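# Carry the carton around the corner onto taped spot

## Task

Bring the carton around the corner and set it down on the area outlined in yellow tape: it must stand upright, lie wholly within the tape with no part crossing it, and not be toppled or leaning. It only counts if the carton stays there by itself, without the robot holding it.

## Robot and tools

ROBOT. TidyBot++: a mobile base (0.54 m long, 0.50 m wide, 0.38 m tall) on four driven casters, carrying one seven-joint arm with a two-finger gripper. The shoulder sits 0.12 m ahead of the base centre and 0.68 m above the floor. Segments: upper arm 0.42 m, forearm 0.31 m, hand 0.31 m (wrist to the hand point). The arm begins folded with the hand down, reaching up to 0.08 m beyond the base front, elbow up to 1.15 m high. Cameras: base_camera (fixed on the base, pinhole, 644x364 px) and wrist_camera (fisheye, 644x476 px, looking along the hand).

FRAMES. Base frame: origin on the floor below the base centre, x forward, y left, z up. hand_pose is reported in it: the point between the finger pads, with its z axis running out along the fingers and its y axis along the line the pads close on. The odometry frame is the base frame as it stood when the scene began; base_odometry integrates wheel rotation, so wheel slip shows up as false travel, and it drifts a few cm and degrees over many moves. Heading grows to the left, range -3.142 to 3.142. base_tilt is in degrees, positive when leaning forward or to the right; expect about 1 degree of fixed bias.

execute_actions. Argument "actions": a list holding one action or none (empty list = just report state and images). An action may contain:
- "base": exactly one relative move, measured from where the base last reported itself: translate_m (metres, forward +, -2 to 2), strafe_m (metres, left +, -2 to 2, no turning), or rotate_rad (radians, counter-clockwise from above +, -6.3 to 6.3).
- "joints": absolute targets by name, in radians: joint_1_rad (any angle; positive turns the arm clockwise seen from above, opposite to rotate_rad), joint_2_rad shoulder (-2.249 to 2.249), joint_3_rad (any angle), joint_4_rad elbow (-2.579 to 2.579), joint_5_rad (any angle), joint_6_rad wrist (-2.099 to 2.099), joint_7_rad (any angle; hand down, positive is counter-clockwise from above, and at 1.57 the fingers part toward the robot's left and right). gripper_pos is unitless 0 (open, about 85 mm gap) to 1 (shut); gap is roughly 85 x (1 - gripper_pos) mm. Unbounded joints go the short way round, so turn them in steps under half a revolution.
- "speeds": optional caps for this action only: translate_m and strafe_m 0.05 to 0.5 m/s, rotate_rad 0.1 to 1.57 rad/s (top values are the defaults).
Base and joint motions begin together. One action runs at most 15 s; a base move whose duration at its cap (with ramping) would exceed 8.667 s is rejected. Any unknown key or out-of-range number rejects the whole call and nothing moves. Joints or base left out of an action may still be straining toward their previous targets. "cameras": list of "base_camera", "wrist_camera" or "all"; omitted, null or ["all"] gives both, [] gives none; the "pictures" line lists image order.

Arm geometry: with joint_1_rad = 0, joint_3_rad = 3.14, joint_5_rad = 0 the arm moves in the base's x-z plane. Tilt from vertical (forward +): upper arm = j2, forearm = j2 - j4, hand = j2 - j4 - j6. Hand point ahead of the shoulder = sum of length x sin(tilt); above it = sum of length x cos(tilt). A downward hand reaches at most about 0.94 m high, and only near the base. Closed fingertips sit about 20 mm beyond the hand point.

wait: "seconds" 0 to 10; commands nothing, returns state and images.
zoom_image: "camera" (base_camera or wrist_camera) and "region" [x0, y0, x1, y1] in pixels from the image's top-left, no larger than 504x504, on that camera's latest full image.
read_manual: optional "section", only "licences"; returns licence text, moves nothing.
finished_scene: "scene" integer; ends the scene for good after the robot holds its last command, and reports success.

RESULT LINES. joint_positions and hand_pose give the arm; base_odometry and base_tilt the base. base_status/joint_status: "done" (base: wheels turned the full amount, even if slipping or blocked short), "off_target" (stopped away from target, maybe still pushing), "contact_stop"/"time_out" (target dropped, holding in place). "joint command not followed" with a "cause:" line means arm targets were withheld, usually because the arm would hit itself; those joints then show "not_followed" and may be retried each action. The gripper still moves. on_its_own reports motion you did not command. motor_effort: percent of max per motor, sign toward higher joint values, bracket = peak during the last action; noisy and biased. gripper "done" at 1 means nothing grasped; "off_target" means something is held. ARM HIT = arm struck the base or itself. A torque fault freezes the arm and gripper for 10 s and skips the rest of the call (limits 104.5 N m joints 1-4, 51.3 N m joints 5-7). MOTOR HOT warns from 60 °C; at 75 °C an OVER-TEMPERATURE FAULT lets the arm sink and joints read "limit_stop_at_motor_heat" (resend the target). If a call reports a stop, later motion calls in the same reply are skipped.

PRACTICAL NOTES. Friction leaves joints a little short; to correct, send each joint its previous command plus (wanted - measured). Do not do this against an obstacle, and while holding a load never command the reading itself, as the arm sags under weight and would sink more. hand_pose may be 1-2 cm off; trust images. Drop hand targets near the floor cautiously. Avoid catching the arm on anything about 0.8 m or higher while driving, and hard sideways forces on a raised hand, which can tip the robot; retract or back off if it leans. A blocked base shoves hard and may still say "done". Avoid dropping, slamming or shoving the carton; release it upright inside the tape and move away before finishing. Loose objects may occasionally get nudged.

Each tool is called after "Call:" as name(argument=value, ...), one argument or row to a line, values as JSON.

## Session

I'll start by looking at the current state and camera images.

Call:
execute_actions(
  actions=[],
)

Scene clock: 0.00 s.
base_odometry: x=+0.000 y=+0.000 heading=+0.000 (m, m, rad; odometry frame)
base_tilt: forward=+0.3 right=+0.1 (deg)
base_status: not commanded
joint_positions: joint_1_rad=-0.023 joint_2_rad=-0.407 joint_3_rad=+3.173 joint_4_rad=-2.524 joint_5_rad=+0.037 joint_6_rad=-0.850 joint_7_rad=+1.564 gripper_pos=+0.000
joint_status: not commanded
motor_effort: joint_1_rad=+0 joint_2_rad=-1 joint_3_rad=-1 joint_4_rad=+15 joint_5_rad=+0 joint_6_rad=+2 joint_7_rad=+1 (%)
hand_pose: x=+0.2757 y=-0.0072 z=+0.5987 quat_wxyz=(+0.009, +0.996, +0.004, +0.088) (m; base frame)
pictures: base_camera, wrist_camera
Images, in order (width x height): base_camera 644x364, wrist_camera 644x476.

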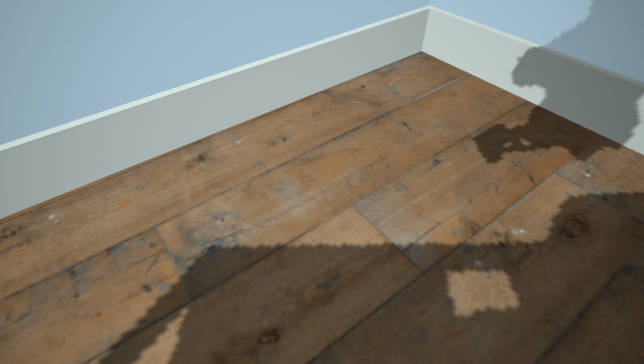

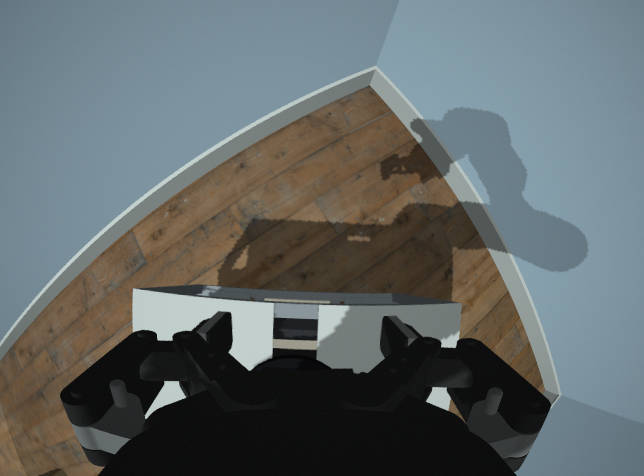

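Call:
execute_actions(
  actions=[
    {"base": {"rotate_rad": 2.0}},
  ],
)

Scene clock: 27.50 s.
base_odometry: x=+0.000 y=+0.000 heading=+2.000 (m, m, rad; odometry frame)
base_tilt: forward=+0.3 right=+0.1 (deg)
base_status: done
joint_positions: joint_1_rad=-0.023 joint_2_rad=-0.407 joint_3_rad=+3.173 joint_4_rad=-2.524 joint_5_rad=+0.037 joint_6_rad=-0.850 joint_7_rad=+1.564 gripper_pos=+0.000
joint_status: not commanded
motor_effort: joint_1_rad=+0(1) joint_2_rad=-1(1) joint_3_rad=-1(1) joint_4_rad=+15(15) joint_5_rad=+0(0) joint_6_rad=+2(2) joint_7_rad=+1(2) (%)
hand_pose: x=+0.2757 y=-0.0072 z=+0.5987 quat_wxyz=(+0.009, +0.996, +0.004, +0.088) (m; base frame)
pictures: base_camera, wrist_camera
Images, in order (width x height): base_camera 644x364, wrist_camera 644x476.

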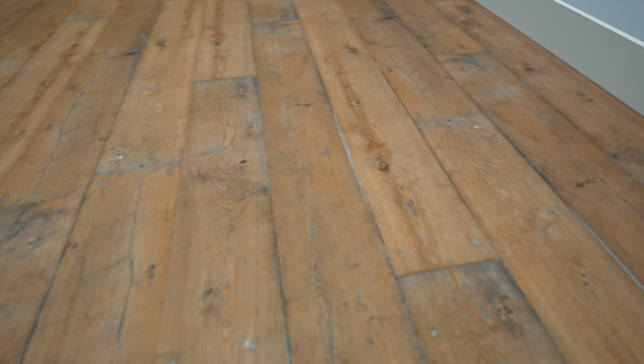

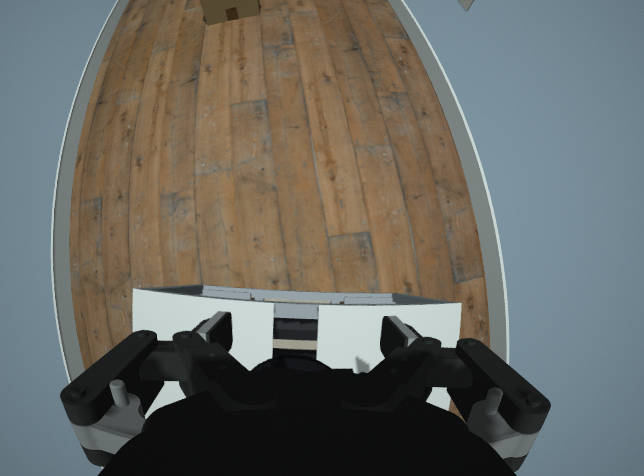

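Call:
execute_actions(
  actions=[
    {"joints": {"joint_6_rad": 0.35}},
  ],
)

Scene clock: 33.53 s.
base_odometry: x=+0.000 y=+0.000 heading=+1.999 (m, m, rad; odometry frame)
base_tilt: forward=+0.3 right=+0.1 (deg)
base_status: not commanded
joint_positions: joint_1_rad=-0.023 joint_2_rad=-0.407 joint_3_rad=+3.173 joint_4_rad=-2.523 joint_5_rad=+0.037 joint_6_rad=+0.352 joint_7_rad=+1.564 gripper_pos=+0.000
joint_status: all done
motor_effort: joint_1_rad=+0(0) joint_2_rad=-5(5) joint_3_rad=+0(1) joint_4_rad=+18(19) joint_5_rad=+0(0) joint_6_rad=+8(8) joint_7_rad=+0(1) (%)
hand_pose: x=+0.5271 y=+0.0009 z=+0.8459 quat_wxyz=(+0.001, +0.772, +0.009, +0.636) (m; base frame)
pictures: base_camera, wrist_camera
Images, in order (width x height): base_camera 644x364, wrist_camera 644x476.

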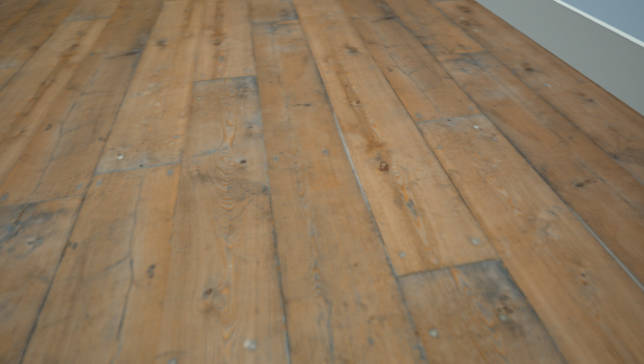

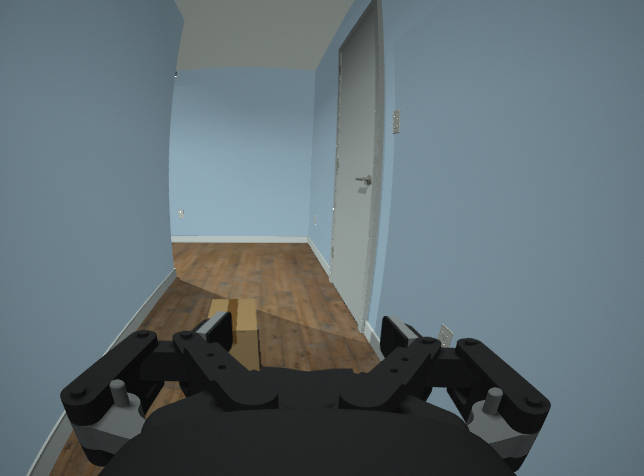

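Call:
zoom_image(
  camera="wrist_camera",
  region=[120, 150, 420, 380],
)

Region (120, 150, 420, 380) of wrist_camera's 644x476 image, scaled by 1.680; it fills the top 386 rows of this view, and the rest is white.

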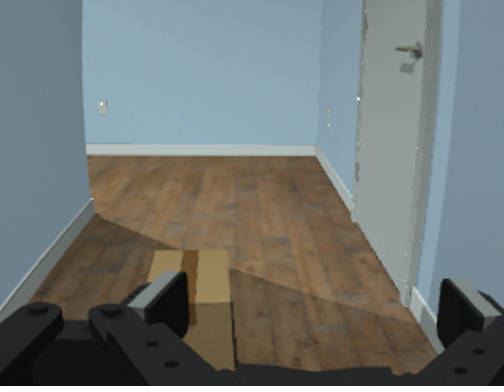

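Call:
execute_actions(
  actions=[
    {"base": {"rotate_rad": 0.2}},
  ],
)

Scene clock: 44.20 s.
base_odometry: x=+0.000 y=+0.000 heading=+2.199 (m, m, rad; odometry frame)
base_tilt: forward=+0.3 right=+0.1 (deg)
base_status: done
joint_positions: joint_1_rad=-0.023 joint_2_rad=-0.407 joint_3_rad=+3.173 joint_4_rad=-2.523 joint_5_rad=+0.037 joint_6_rad=+0.352 joint_7_rad=+1.564 gripper_pos=+0.000
joint_status: not commanded
motor_effort: joint_1_rad=+1(1) joint_2_rad=-5(6) joint_3_rad=+0(1) joint_4_rad=+19(18) joint_5_rad=+0(1) joint_6_rad=+8(7) joint_7_rad=+0(0) (%)
hand_pose: x=+0.5271 y=+0.0009 z=+0.8459 quat_wxyz=(+0.001, +0.772, +0.009, +0.636) (m; base frame)
pictures: base_camera, wrist_camera
Images, in order (width x height): base_camera 644x364, wrist_camera 644x476.

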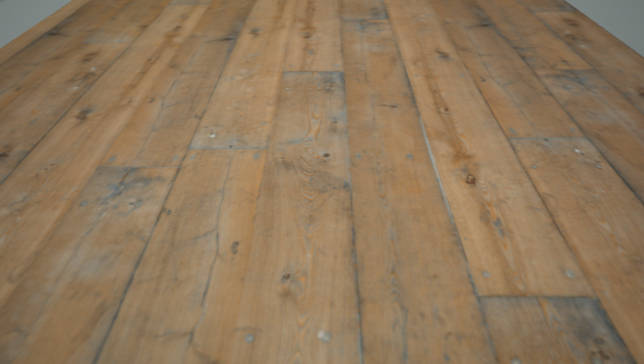

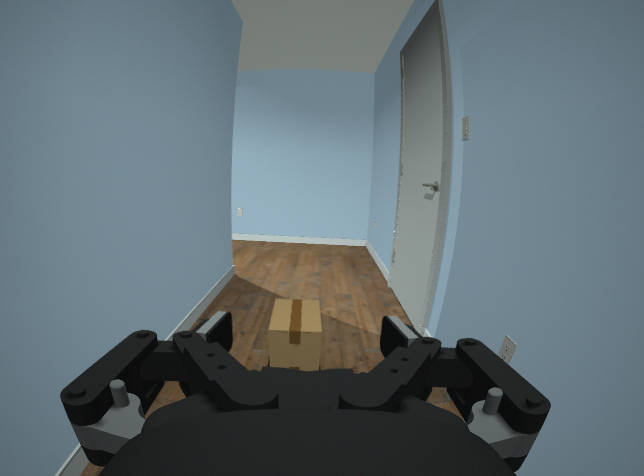

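Call:
execute_actions(
  actions=[
    {"base": {"translate_m": 1.0}},
  ],
)

Scene clock: 54.10 s.
base_odometry: x=-0.589 y=+0.808 heading=+2.200 (m, m, rad; odometry frame)
base_tilt: forward=+0.3 right=+0.0 (deg)
base_status: done
joint_positions: joint_1_rad=-0.023 joint_2_rad=-0.407 joint_3_rad=+3.173 joint_4_rad=-2.523 joint_5_rad=+0.037 joint_6_rad=+0.352 joint_7_rad=+1.564 gripper_pos=+0.000
joint_status: not commanded
motor_effort: joint_1_rad=+0(0) joint_2_rad=-6(8) joint_3_rad=-1(0) joint_4_rad=+18(19) joint_5_rad=-1(1) joint_6_rad=+8(8) joint_7_rad=+1(1) (%)
hand_pose: x=+0.5271 y=+0.0009 z=+0.8457 quat_wxyz=(+0.001, +0.772, +0.009, +0.636) (m; base frame)
pictures: base_camera, wrist_camera
Images, in order (width x height): base_camera 644x364, wrist_camera 644x476.

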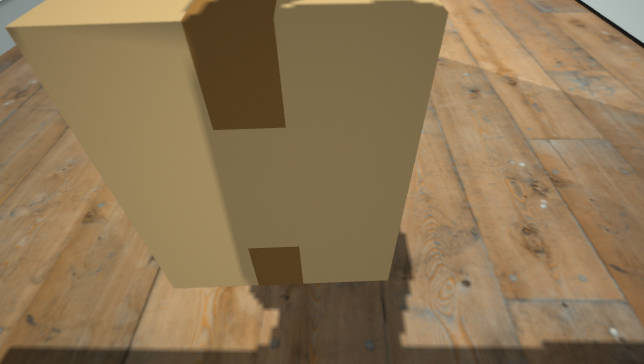

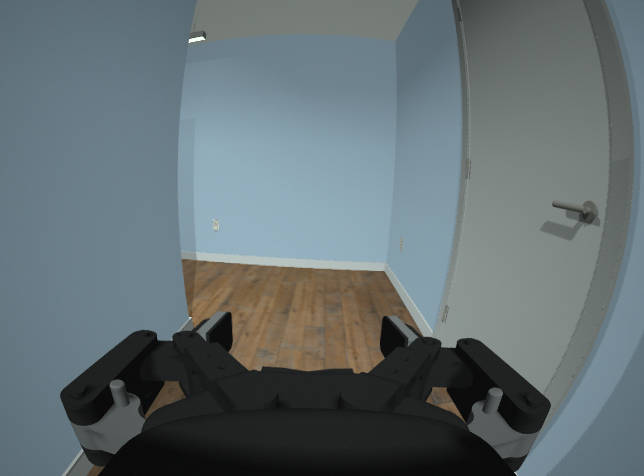

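Call:
execute_actions(
  actions=[
    {"base": {"rotate_rad": 0.13}, "joints": {"joint_6_rad": 0.0}},
  ],
)

Call:
execute_actions(
  actions=[
    {"base": {"translate_m": 1.0}, "speeds": {"translate_m": 0.25}},
  ],
)

Scene clock: 134.77 s.
base_odometry: x=-0.589 y=+0.808 heading=+2.330 (m, m, rad; odometry frame)
base_tilt: forward=+0.3 right=+0.1 (deg)
base_status: done
joint_positions: joint_1_rad=-0.023 joint_2_rad=-0.407 joint_3_rad=+3.173 joint_4_rad=-2.527 joint_5_rad=+0.037 joint_6_rad=-0.002 joint_7_rad=+1.564 gripper_pos=+0.000
joint_status: all done
motor_effort: joint_1_rad=+0(1) joint_2_rad=-5(6) joint_3_rad=+0(1) joint_4_rad=+18(20) joint_5_rad=+0(1) joint_6_rad=+7(8) joint_7_rad=+1(1) (%)
hand_pose: x=+0.4863 y=-0.0016 z=+0.7414 quat_wxyz=(+0.003, +0.873, +0.008, +0.488) (m; base frame)
pictures: base_camera, wrist_camera
Images, in order (width x height): base_camera 644x364, wrist_camera 644x476.

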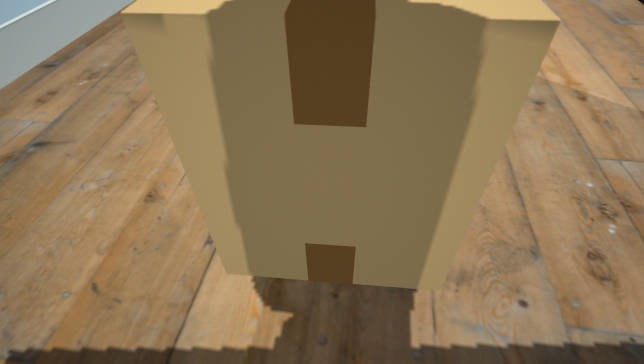

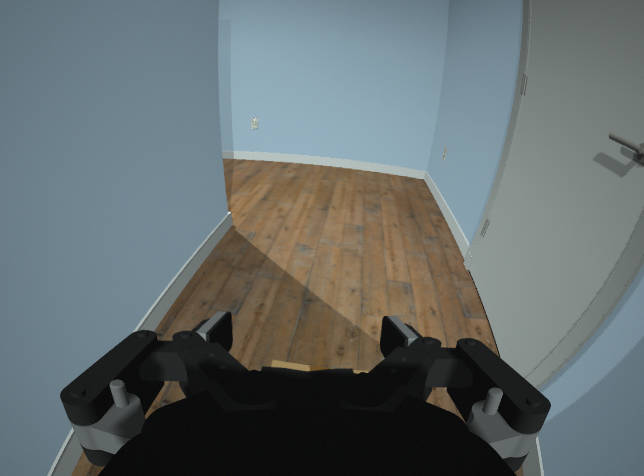

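Scene clock: 139.63 s.
base_odometry: x=-1.279 y=+1.533 heading=+2.331 (m, m, rad; odometry frame)
base_tilt: forward=+0.3 right=+0.1 (deg)
base_status: done
joint_positions: joint_1_rad=-0.023 joint_2_rad=-0.407 joint_3_rad=+3.173 joint_4_rad=-2.527 joint_5_rad=+0.037 joint_6_rad=-0.002 joint_7_rad=+1.564 gripper_pos=+0.000
joint_status: not commanded
motor_effort: joint_1_rad=+0(0) joint_2_rad=-5(7) joint_3_rad=-1(0) joint_4_rad=+18(19) joint_5_rad=+0(1) joint_6_rad=+7(7) joint_7_rad=+1(1) (%)
hand_pose: x=+0.4863 y=-0.0016 z=+0.7416 quat_wxyz=(+0.003, +0.873, +0.008, +0.488) (m; base frame)
pictures: base_camera, wrist_camera
Images, in order (width x height): base_camera 644x364, wrist_camera 644x476.

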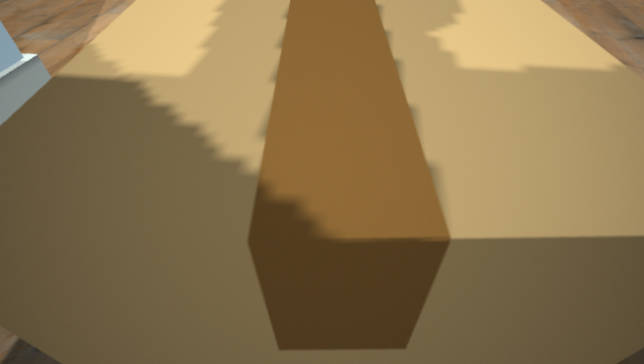

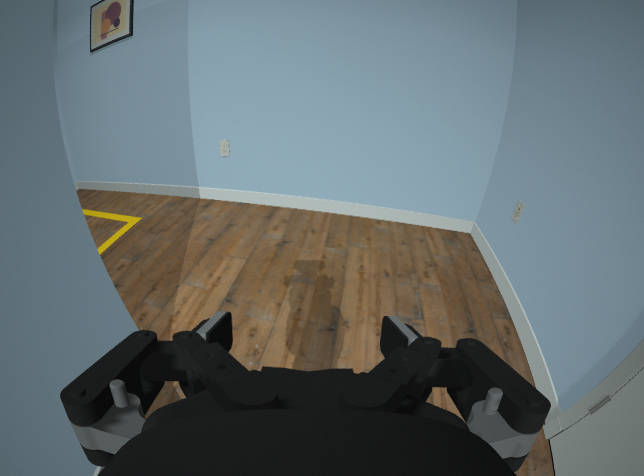

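Call:
zoom_image(
  camera="wrist_camera",
  region=[40, 150, 340, 350],
)

Region (40, 150, 340, 350) of wrist_camera's 644x476 image, scaled by 1.680.

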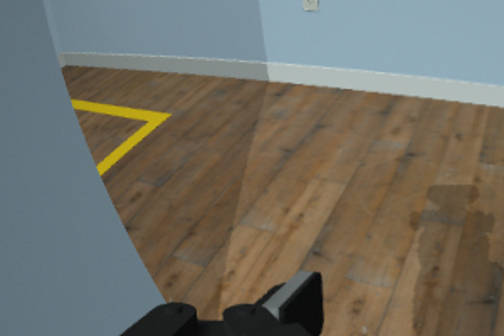

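Call:
execute_actions(
  actions=[
    {"base": {"translate_m": 1.2}, "speeds": {"translate_m": 0.3}},
  ],
)

Scene clock: 182.30 s.
base_odometry: x=-2.107 y=+2.401 heading=+2.332 (m, m, rad; odometry frame)
base_tilt: forward=+0.3 right=+0.0 (deg)
base_status: done
joint_positions: joint_1_rad=-0.023 joint_2_rad=-0.407 joint_3_rad=+3.173 joint_4_rad=-2.527 joint_5_rad=+0.037 joint_6_rad=-0.002 joint_7_rad=+1.564 gripper_pos=+0.000
joint_status: not commanded
motor_effort: joint_1_rad=+0(1) joint_2_rad=-5(7) joint_3_rad=+0(0) joint_4_rad=+18(18) joint_5_rad=+0(0) joint_6_rad=+7(8) joint_7_rad=+0(1) (%)
hand_pose: x=+0.4863 y=-0.0016 z=+0.7416 quat_wxyz=(+0.003, +0.873, +0.008, +0.488) (m; base frame)
pictures: base_camera, wrist_camera
Images, in order (width x height): base_camera 644x364, wrist_camera 644x476.

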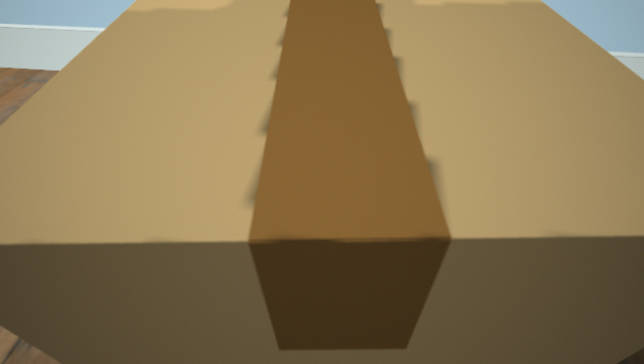

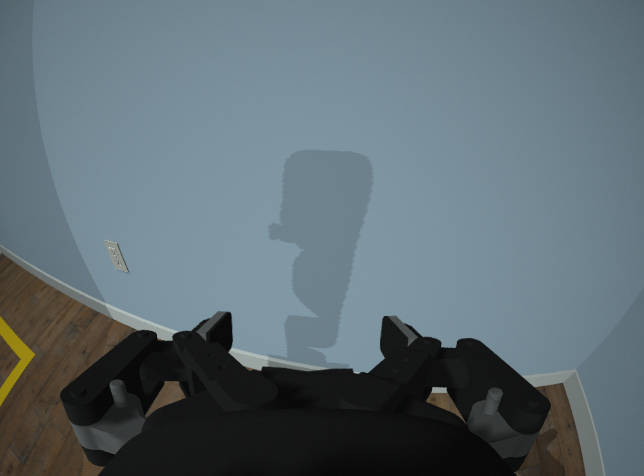

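Call:
execute_actions(
  actions=[
    {"joints": {"joint_6_rad": -0.85}},
  ],
  cameras=["wrist_camera"],
)

Scene clock: 198.93 s.
base_odometry: x=-2.107 y=+2.401 heading=+2.332 (m, m, rad; odometry frame)
base_tilt: forward=+0.3 right=+0.1 (deg)
base_status: not commanded
joint_positions: joint_1_rad=-0.023 joint_2_rad=-0.407 joint_3_rad=+3.173 joint_4_rad=-2.524 joint_5_rad=+0.037 joint_6_rad=-0.852 joint_7_rad=+1.564 gripper_pos=+0.000
joint_status: all done
motor_effort: joint_1_rad=+1(0) joint_2_rad=-1(5) joint_3_rad=-1(0) joint_4_rad=+13(18) joint_5_rad=-1(0) joint_6_rad=+2(7) joint_7_rad=+0(1) (%)
hand_pose: x=+0.2746 y=-0.0072 z=+0.5983 quat_wxyz=(+0.009, +0.996, +0.004, +0.086) (m; base frame)
pictures: wrist_camera
Images, in order (width x height): wrist_camera 644x476.

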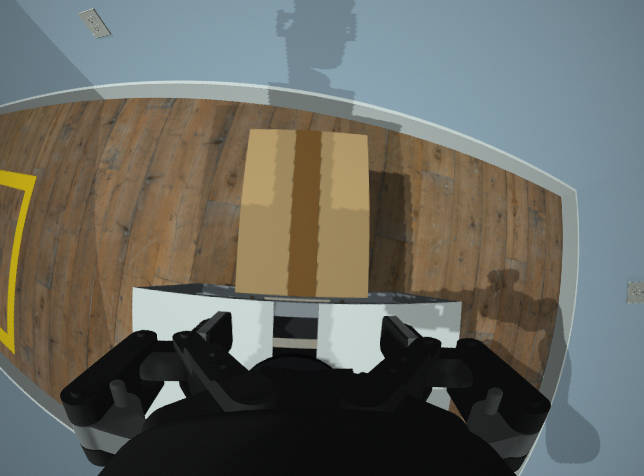

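Call:
zoom_image(
  camera="wrist_camera",
  region=[0, 80, 300, 400],
)

Region (0, 80, 300, 400) of wrist_camera's 644x476 image, scaled by 1.575; it fills the left 472 columns of this view, and the rest is white.

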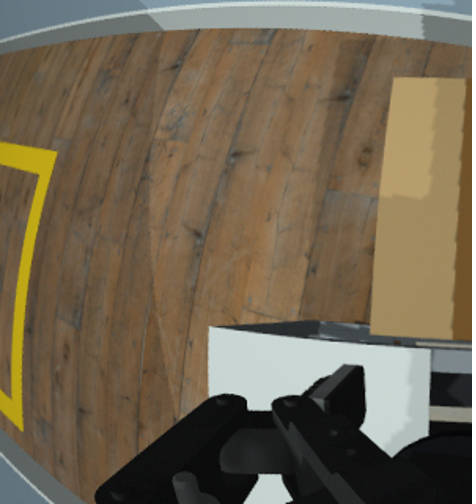

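Call:
execute_actions(
  actions=[
    {"joints": {"joint_2_rad": 0.976, "joint_4_rad": -1.319, "joint_6_rad": -0.847}},
  ],
)

Scene clock: 321.57 s.
base_odometry: x=-2.107 y=+2.401 heading=+2.332 (m, m, rad; odometry frame)
base_tilt: forward=+0.3 right=+0.0 (deg)
base_status: not commanded
joint_positions: joint_1_rad=-0.023 joint_2_rad=+0.974 joint_3_rad=+3.173 joint_4_rad=-1.335 joint_5_rad=+0.037 joint_6_rad=-0.852 joint_7_rad=+1.564 gripper_pos=+0.000
joint_status: all done
motor_effort: joint_1_rad=+0(0) joint_2_rad=-45(47) joint_3_rad=-1(1) joint_4_rad=+12(16) joint_5_rad=+0(0) joint_6_rad=+1(2) joint_7_rad=+1(1) (%)
hand_pose: x=+0.6937 y=-0.0118 z=+0.3957 quat_wxyz=(+0.027, +1.000, +0.011, -0.010) (m; base frame)
pictures: base_camera, wrist_camera
Images, in order (width x height): base_camera 644x364, wrist_camera 644x476.

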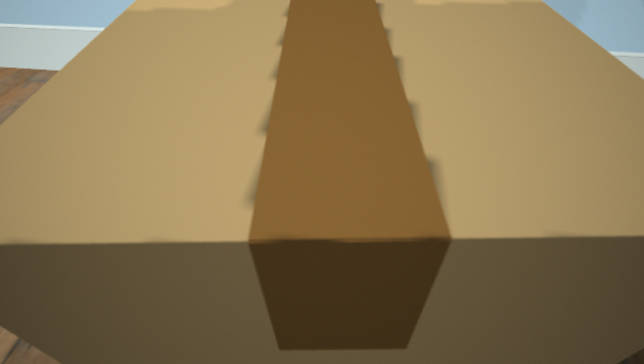

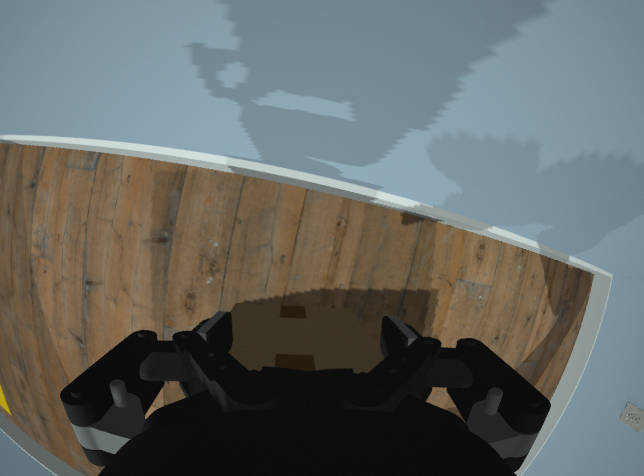

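Call:
execute_actions(
  actions=[
    {"joints": {"joint_2_rad": 1.421, "joint_4_rad": -1.160, "joint_6_rad": -0.560}},
  ],
  cameras=["wrist_camera"],
)

Scene clock: 329.77 s.
base_odometry: x=-2.107 y=+2.401 heading=+2.332 (m, m, rad; odometry frame)
base_tilt: forward=+0.3 right=+0.1 (deg)
base_status: not commanded
joint_positions: joint_1_rad=-0.023 joint_2_rad=+1.423 joint_3_rad=+3.173 joint_4_rad=-1.174 joint_5_rad=+0.037 joint_6_rad=-0.580 joint_7_rad=+1.564 gripper_pos=+0.000
joint_status: all done
motor_effort: joint_1_rad=+0(0) joint_2_rad=-47(52) joint_3_rad=-1(1) joint_4_rad=+8(11) joint_5_rad=-1(0) joint_6_rad=+0(1) joint_7_rad=+0(1) (%)
hand_pose: x=+0.6878 y=-0.0107 z=+0.1641 quat_wxyz=(+0.026, +0.999, +0.021, -0.017) (m; base frame)
pictures: wrist_camera
Images, in order (width x height): wrist_camera 644x476.

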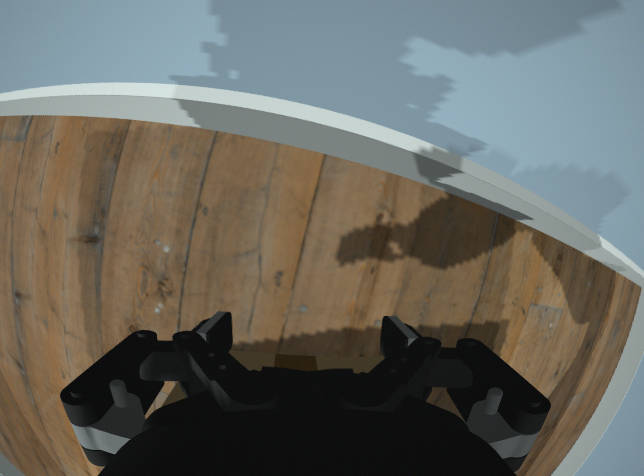

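Call:
execute_actions(
  actions=[
    {"base": {"translate_m": -0.36}, "speeds": {"translate_m": 0.15}},
  ],
)

Scene clock: 336.23 s.
base_odometry: x=-1.859 y=+2.140 heading=+2.333 (m, m, rad; odometry frame)
base_tilt: forward=+0.3 right=+0.1 (deg)
base_status: done
joint_positions: joint_1_rad=-0.023 joint_2_rad=+1.417 joint_3_rad=+3.173 joint_4_rad=-1.150 joint_5_rad=+0.037 joint_6_rad=-0.559 joint_7_rad=+1.564 gripper_pos=+0.000
joint_status: not commanded
motor_effort: joint_1_rad=+1(4) joint_2_rad=-47(49) joint_3_rad=-1(0) joint_4_rad=+7(9) joint_5_rad=+0(0) joint_6_rad=+0(3) joint_7_rad=+1(1) (%)
hand_pose: x=+0.7107 y=-0.0099 z=+0.1712 quat_wxyz=(+0.025, +0.999, +0.021, +0.008) (m; base frame)
pictures: base_camera, wrist_camera
Images, in order (width x height): base_camera 644x364, wrist_camera 644x476.

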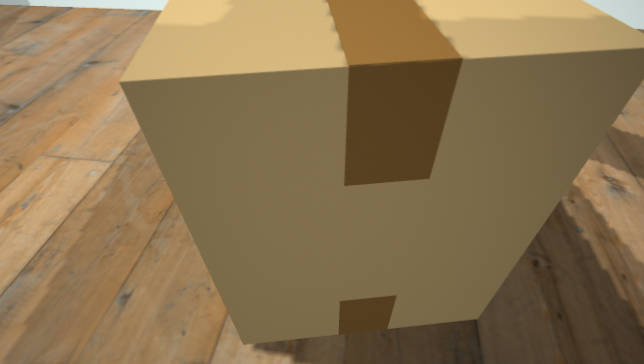

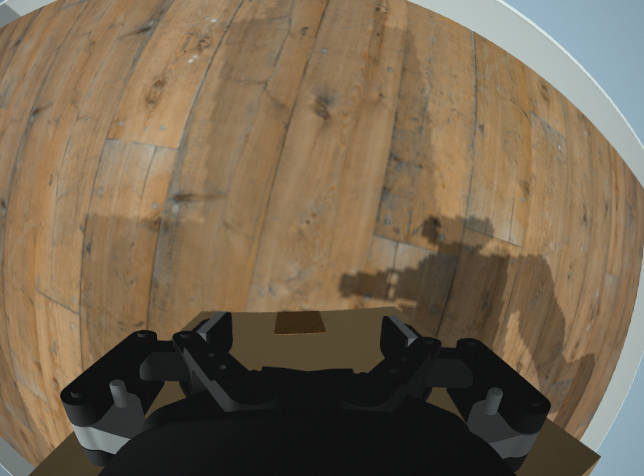

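Call:
execute_actions(
  actions=[
    {"joints": {"joint_2_rad": 0.95}},
  ],
  cameras=[],
)

Call:
execute_actions(
  actions=[
    {"joints": {"joint_2_rad": -0.407, "joint_4_rad": -2.524, "joint_6_rad": -0.85}, "base": {"translate_m": -0.15}},
  ],
  cameras=[],
)

Scene clock: 393.10 s.
base_odometry: x=-1.859 y=+2.140 heading=+2.333 (m, m, rad; odometry frame)
base_tilt: forward=+0.4 right=+0.0 (deg)
base_status: not commanded
joint_positions: joint_1_rad=-0.023 joint_2_rad=+0.948 joint_3_rad=+3.173 joint_4_rad=-1.155 joint_5_rad=+0.037 joint_6_rad=-0.559 joint_7_rad=+1.564 gripper_pos=+0.000
joint_status: all done
motor_effort: joint_1_rad=+0(0) joint_2_rad=-50(54) joint_3_rad=-1(1) joint_4_rad=+16(16) joint_5_rad=+0(0) joint_6_rad=+5(4) joint_7_rad=+1(1) (%)
hand_pose: x=+0.8754 y=-0.0062 z=+0.4916 quat_wxyz=(+0.024, +0.971, +0.015, +0.237) (m; base frame)
pictures: none
No camera images: the call's "cameras" was empty. Leave "cameras" out to get every camera's image.

Scene clock: 395.73 s.
base_odometry: x=-1.755 y=+2.032 heading=+2.333 (m, m, rad; odometry frame)
base_tilt: forward=+0.2 right=+0.0 (deg)
base_status: done
joint_positions: joint_1_rad=-0.023 joint_2_rad=-0.401 joint_3_rad=+3.173 joint_4_rad=-2.513 joint_5_rad=+0.037 joint_6_rad=-0.832 joint_7_rad=+1.564 gripper_pos=+0.000
joint_status: all done
motor_effort: joint_1_rad=+0(3) joint_2_rad=-1(52) joint_3_rad=+0(3) joint_4_rad=+15(16) joint_5_rad=+0(0) joint_6_rad=+2(4) joint_7_rad=+1(0) (%)
hand_pose: x=+0.2855 y=-0.0072 z=+0.6021 quat_wxyz=(+0.009, +0.995, +0.004, +0.098) (m; base frame)
pictures: none
No camera images: the call's "cameras" was empty. Leave "cameras" out to get every camera's image.

Call:
execute_actions(
  actions=[
    {"base": {"rotate_rad": 1.438}},
  ],
  cameras=[],
)

Call:
execute_actions(
  actions=[
    {"base": {"translate_m": -0.42}},
  ],
  cameras=[],
)

Call:
execute_actions(
  actions=[
    {"base": {"strafe_m": -0.68}},
  ],
)

Scene clock: 402.47 s.
base_odometry: x=-1.755 y=+2.032 heading=-2.513 (m, m, rad; odometry frame)
base_tilt: forward=+0.3 right=+0.1 (deg)
base_status: done
joint_positions: joint_1_rad=-0.023 joint_2_rad=-0.401 joint_3_rad=+3.173 joint_4_rad=-2.513 joint_5_rad=+0.037 joint_6_rad=-0.832 joint_7_rad=+1.564 gripper_pos=+0.000
joint_status: not commanded
motor_effort: joint_1_rad=+0(0) joint_2_rad=-1(2) joint_3_rad=-1(0) joint_4_rad=+15(14) joint_5_rad=+0(1) joint_6_rad=+3(3) joint_7_rad=+1(1) (%)
hand_pose: x=+0.2855 y=-0.0072 z=+0.6021 quat_wxyz=(+0.009, +0.995, +0.004, +0.098) (m; base frame)
pictures: none
No camera images: the call's "cameras" was empty. Leave "cameras" out to get every camera's image.

Scene clock: 404.67 s.
base_odometry: x=-1.416 y=+2.280 heading=-2.512 (m, m, rad; odometry frame)
base_tilt: forward=+0.3 right=+0.1 (deg)
base_status: done
joint_positions: joint_1_rad=-0.023 joint_2_rad=-0.407 joint_3_rad=+3.173 joint_4_rad=-2.516 joint_5_rad=+0.037 joint_6_rad=-0.834 joint_7_rad=+1.564 gripper_pos=+0.000
joint_status: not commanded
motor_effort: joint_1_rad=+0(0) joint_2_rad=-1(5) joint_3_rad=-1(1) joint_4_rad=+14(16) joint_5_rad=+0(0) joint_6_rad=+2(3) joint_7_rad=+1(1) (%)
hand_pose: x=+0.2842 y=-0.0072 z=+0.6020 quat_wxyz=(+0.009, +0.995, +0.004, +0.099) (m; base frame)
pictures: none
No camera images: the call's "cameras" was empty. Leave "cameras" out to get every camera's image.

Scene clock: 407.40 s.
base_odometry: x=-1.816 y=+2.830 heading=-2.512 (m, m, rad; odometry frame)
base_tilt: forward=+0.3 right=+0.1 (deg)
base_status: done
joint_positions: joint_1_rad=-0.023 joint_2_rad=-0.407 joint_3_rad=+3.173 joint_4_rad=-2.516 joint_5_rad=+0.037 joint_6_rad=-0.834 joint_7_rad=+1.564 gripper_pos=+0.000
joint_status: not commanded
motor_effort: joint_1_rad=+0(1) joint_2_rad=-1(1) joint_3_rad=-1(1) joint_4_rad=+15(15) joint_5_rad=+0(1) joint_6_rad=+2(2) joint_7_rad=+1(1) (%)
hand_pose: x=+0.2842 y=-0.0072 z=+0.6020 quat_wxyz=(+0.009, +0.995, +0.004, +0.099) (m; base frame)
pictures: base_camera, wrist_camera
Images, in order (width x height): base_camera 644x364, wrist_camera 644x476.

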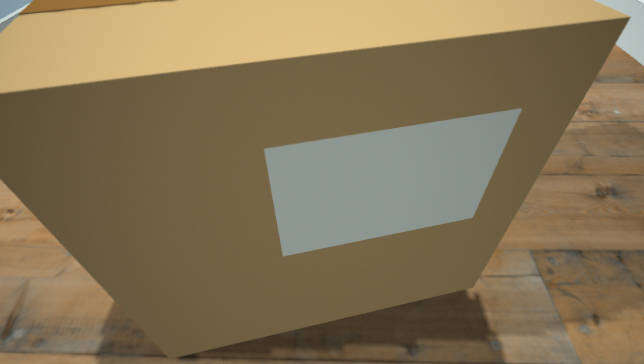

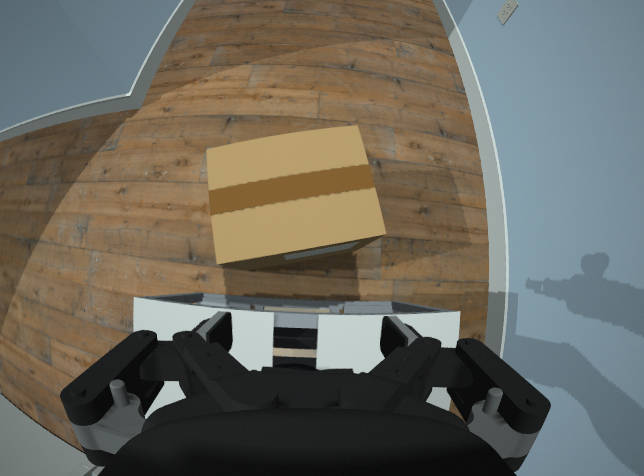

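Call:
execute_actions(
  actions=[
    {"base": {"translate_m": 1.3}, "speeds": {"translate_m": 0.3}},
  ],
)

Scene clock: 423.83 s.
base_odometry: x=-2.868 y=+2.065 heading=-2.513 (m, m, rad; odometry frame)
base_tilt: forward=+0.3 right=+0.1 (deg)
base_status: done
joint_positions: joint_1_rad=-0.023 joint_2_rad=-0.406 joint_3_rad=+3.173 joint_4_rad=-2.516 joint_5_rad=+0.037 joint_6_rad=-0.834 joint_7_rad=+1.564 gripper_pos=+0.000
joint_status: not commanded
motor_effort: joint_1_rad=+0(0) joint_2_rad=-1(3) joint_3_rad=-1(0) joint_4_rad=+15(16) joint_5_rad=+0(0) joint_6_rad=+2(3) joint_7_rad=+1(0) (%)
hand_pose: x=+0.2840 y=-0.0072 z=+0.6019 quat_wxyz=(+0.009, +0.995, +0.004, +0.099) (m; base frame)
pictures: base_camera, wrist_camera
Images, in order (width x height): base_camera 644x364, wrist_camera 644x476.

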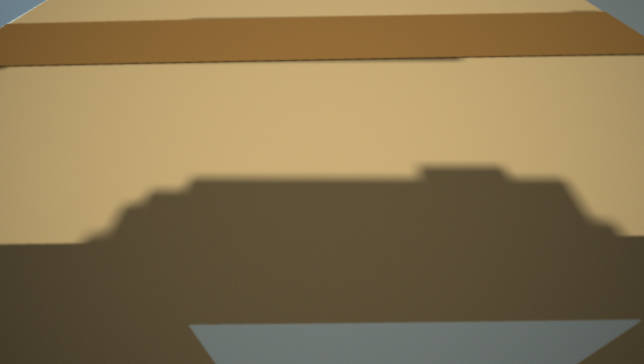

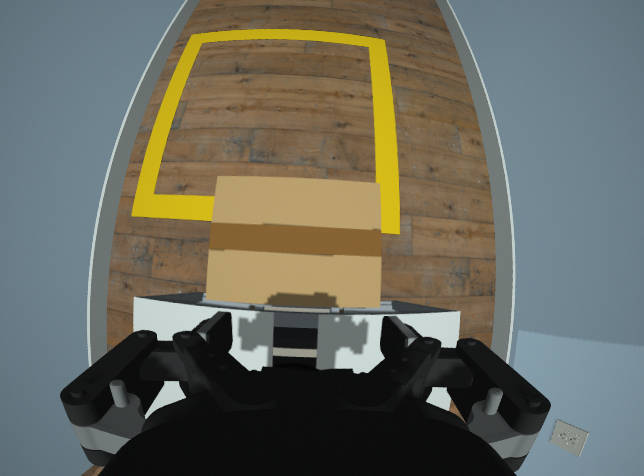

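Call:
execute_actions(
  actions=[
    {"base": {"translate_m": 0.53}, "speeds": {"translate_m": 0.25}},
  ],
)

Scene clock: 465.10 s.
base_odometry: x=-3.297 y=+1.754 heading=-2.513 (m, m, rad; odometry frame)
base_tilt: forward=+0.3 right=+0.1 (deg)
base_status: done
joint_positions: joint_1_rad=-0.023 joint_2_rad=-0.407 joint_3_rad=+3.173 joint_4_rad=-2.516 joint_5_rad=+0.037 joint_6_rad=-0.834 joint_7_rad=+1.564 gripper_pos=+0.000
joint_status: not commanded
motor_effort: joint_1_rad=+0(0) joint_2_rad=-1(3) joint_3_rad=+0(0) joint_4_rad=+15(16) joint_5_rad=-1(0) joint_6_rad=+3(3) joint_7_rad=+0(0) (%)
hand_pose: x=+0.2840 y=-0.0072 z=+0.6019 quat_wxyz=(+0.009, +0.995, +0.004, +0.099) (m; base frame)
pictures: base_camera, wrist_camera
Images, in order (width x height): base_camera 644x364, wrist_camera 644x476.

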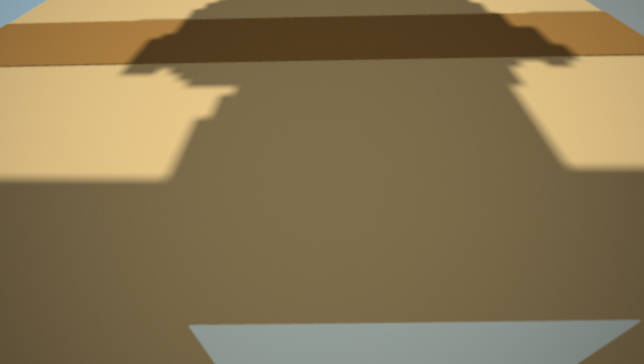

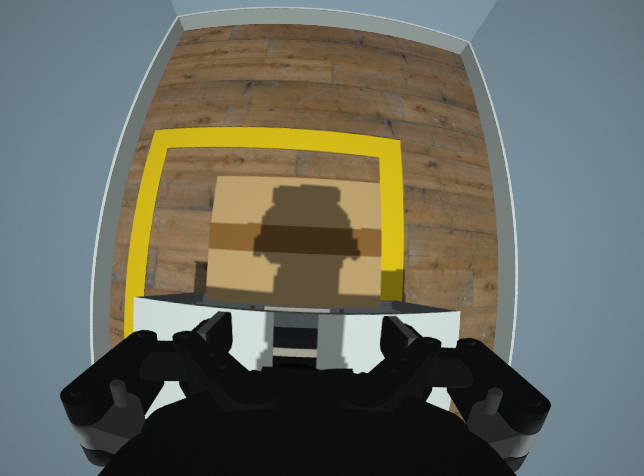

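Now I'll back away from the carton and check the placement.

Call:
execute_actions(
  actions=[
    {"base": {"translate_m": -0.6}},
  ],
)

Scene clock: 469.63 s.
base_odometry: x=-2.812 y=+2.107 heading=-2.512 (m, m, rad; odometry frame)
base_tilt: forward=+0.3 right=+0.1 (deg)
base_status: done
joint_positions: joint_1_rad=-0.023 joint_2_rad=-0.408 joint_3_rad=+3.173 joint_4_rad=-2.518 joint_5_rad=+0.037 joint_6_rad=-0.834 joint_7_rad=+1.564 gripper_pos=+0.000
joint_status: not commanded
motor_effort: joint_1_rad=+0(0) joint_2_rad=-1(3) joint_3_rad=-1(0) joint_4_rad=+14(16) joint_5_rad=+0(0) joint_6_rad=+2(3) joint_7_rad=+1(0) (%)
hand_pose: x=+0.2831 y=-0.0072 z=+0.6015 quat_wxyz=(+0.009, +0.995, +0.004, +0.099) (m; base frame)
pictures: base_camera, wrist_camera
Images, in order (width x height): base_camera 644x364, wrist_camera 644x476.

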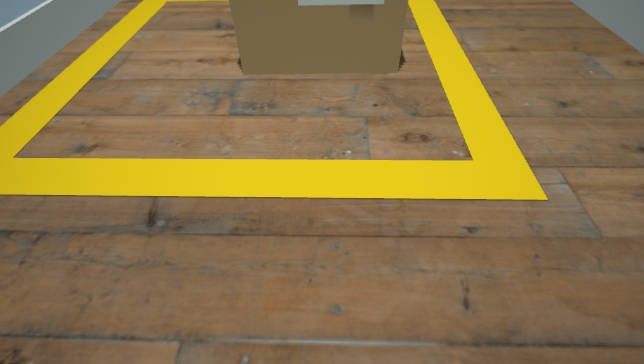

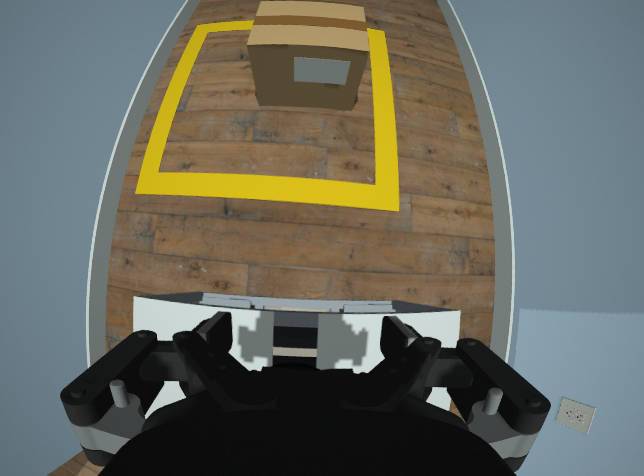

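Call:
zoom_image(
  camera="base_camera",
  region=[200, 0, 500, 170],
)

Region (200, 0, 500, 170) of base_camera's 644x364 image, scaled by 1.680; it fills the top 286 rows of this view, and the rest is white.

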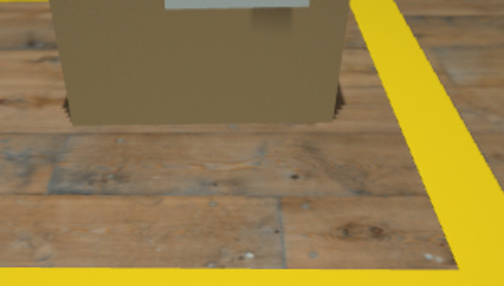

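The carton sits upright and fully inside the tape, and the robot isn't touching it. I'll end scene 1.

Call:
finished_scene(
  scene=1,
)

The scene is finished: the task was done.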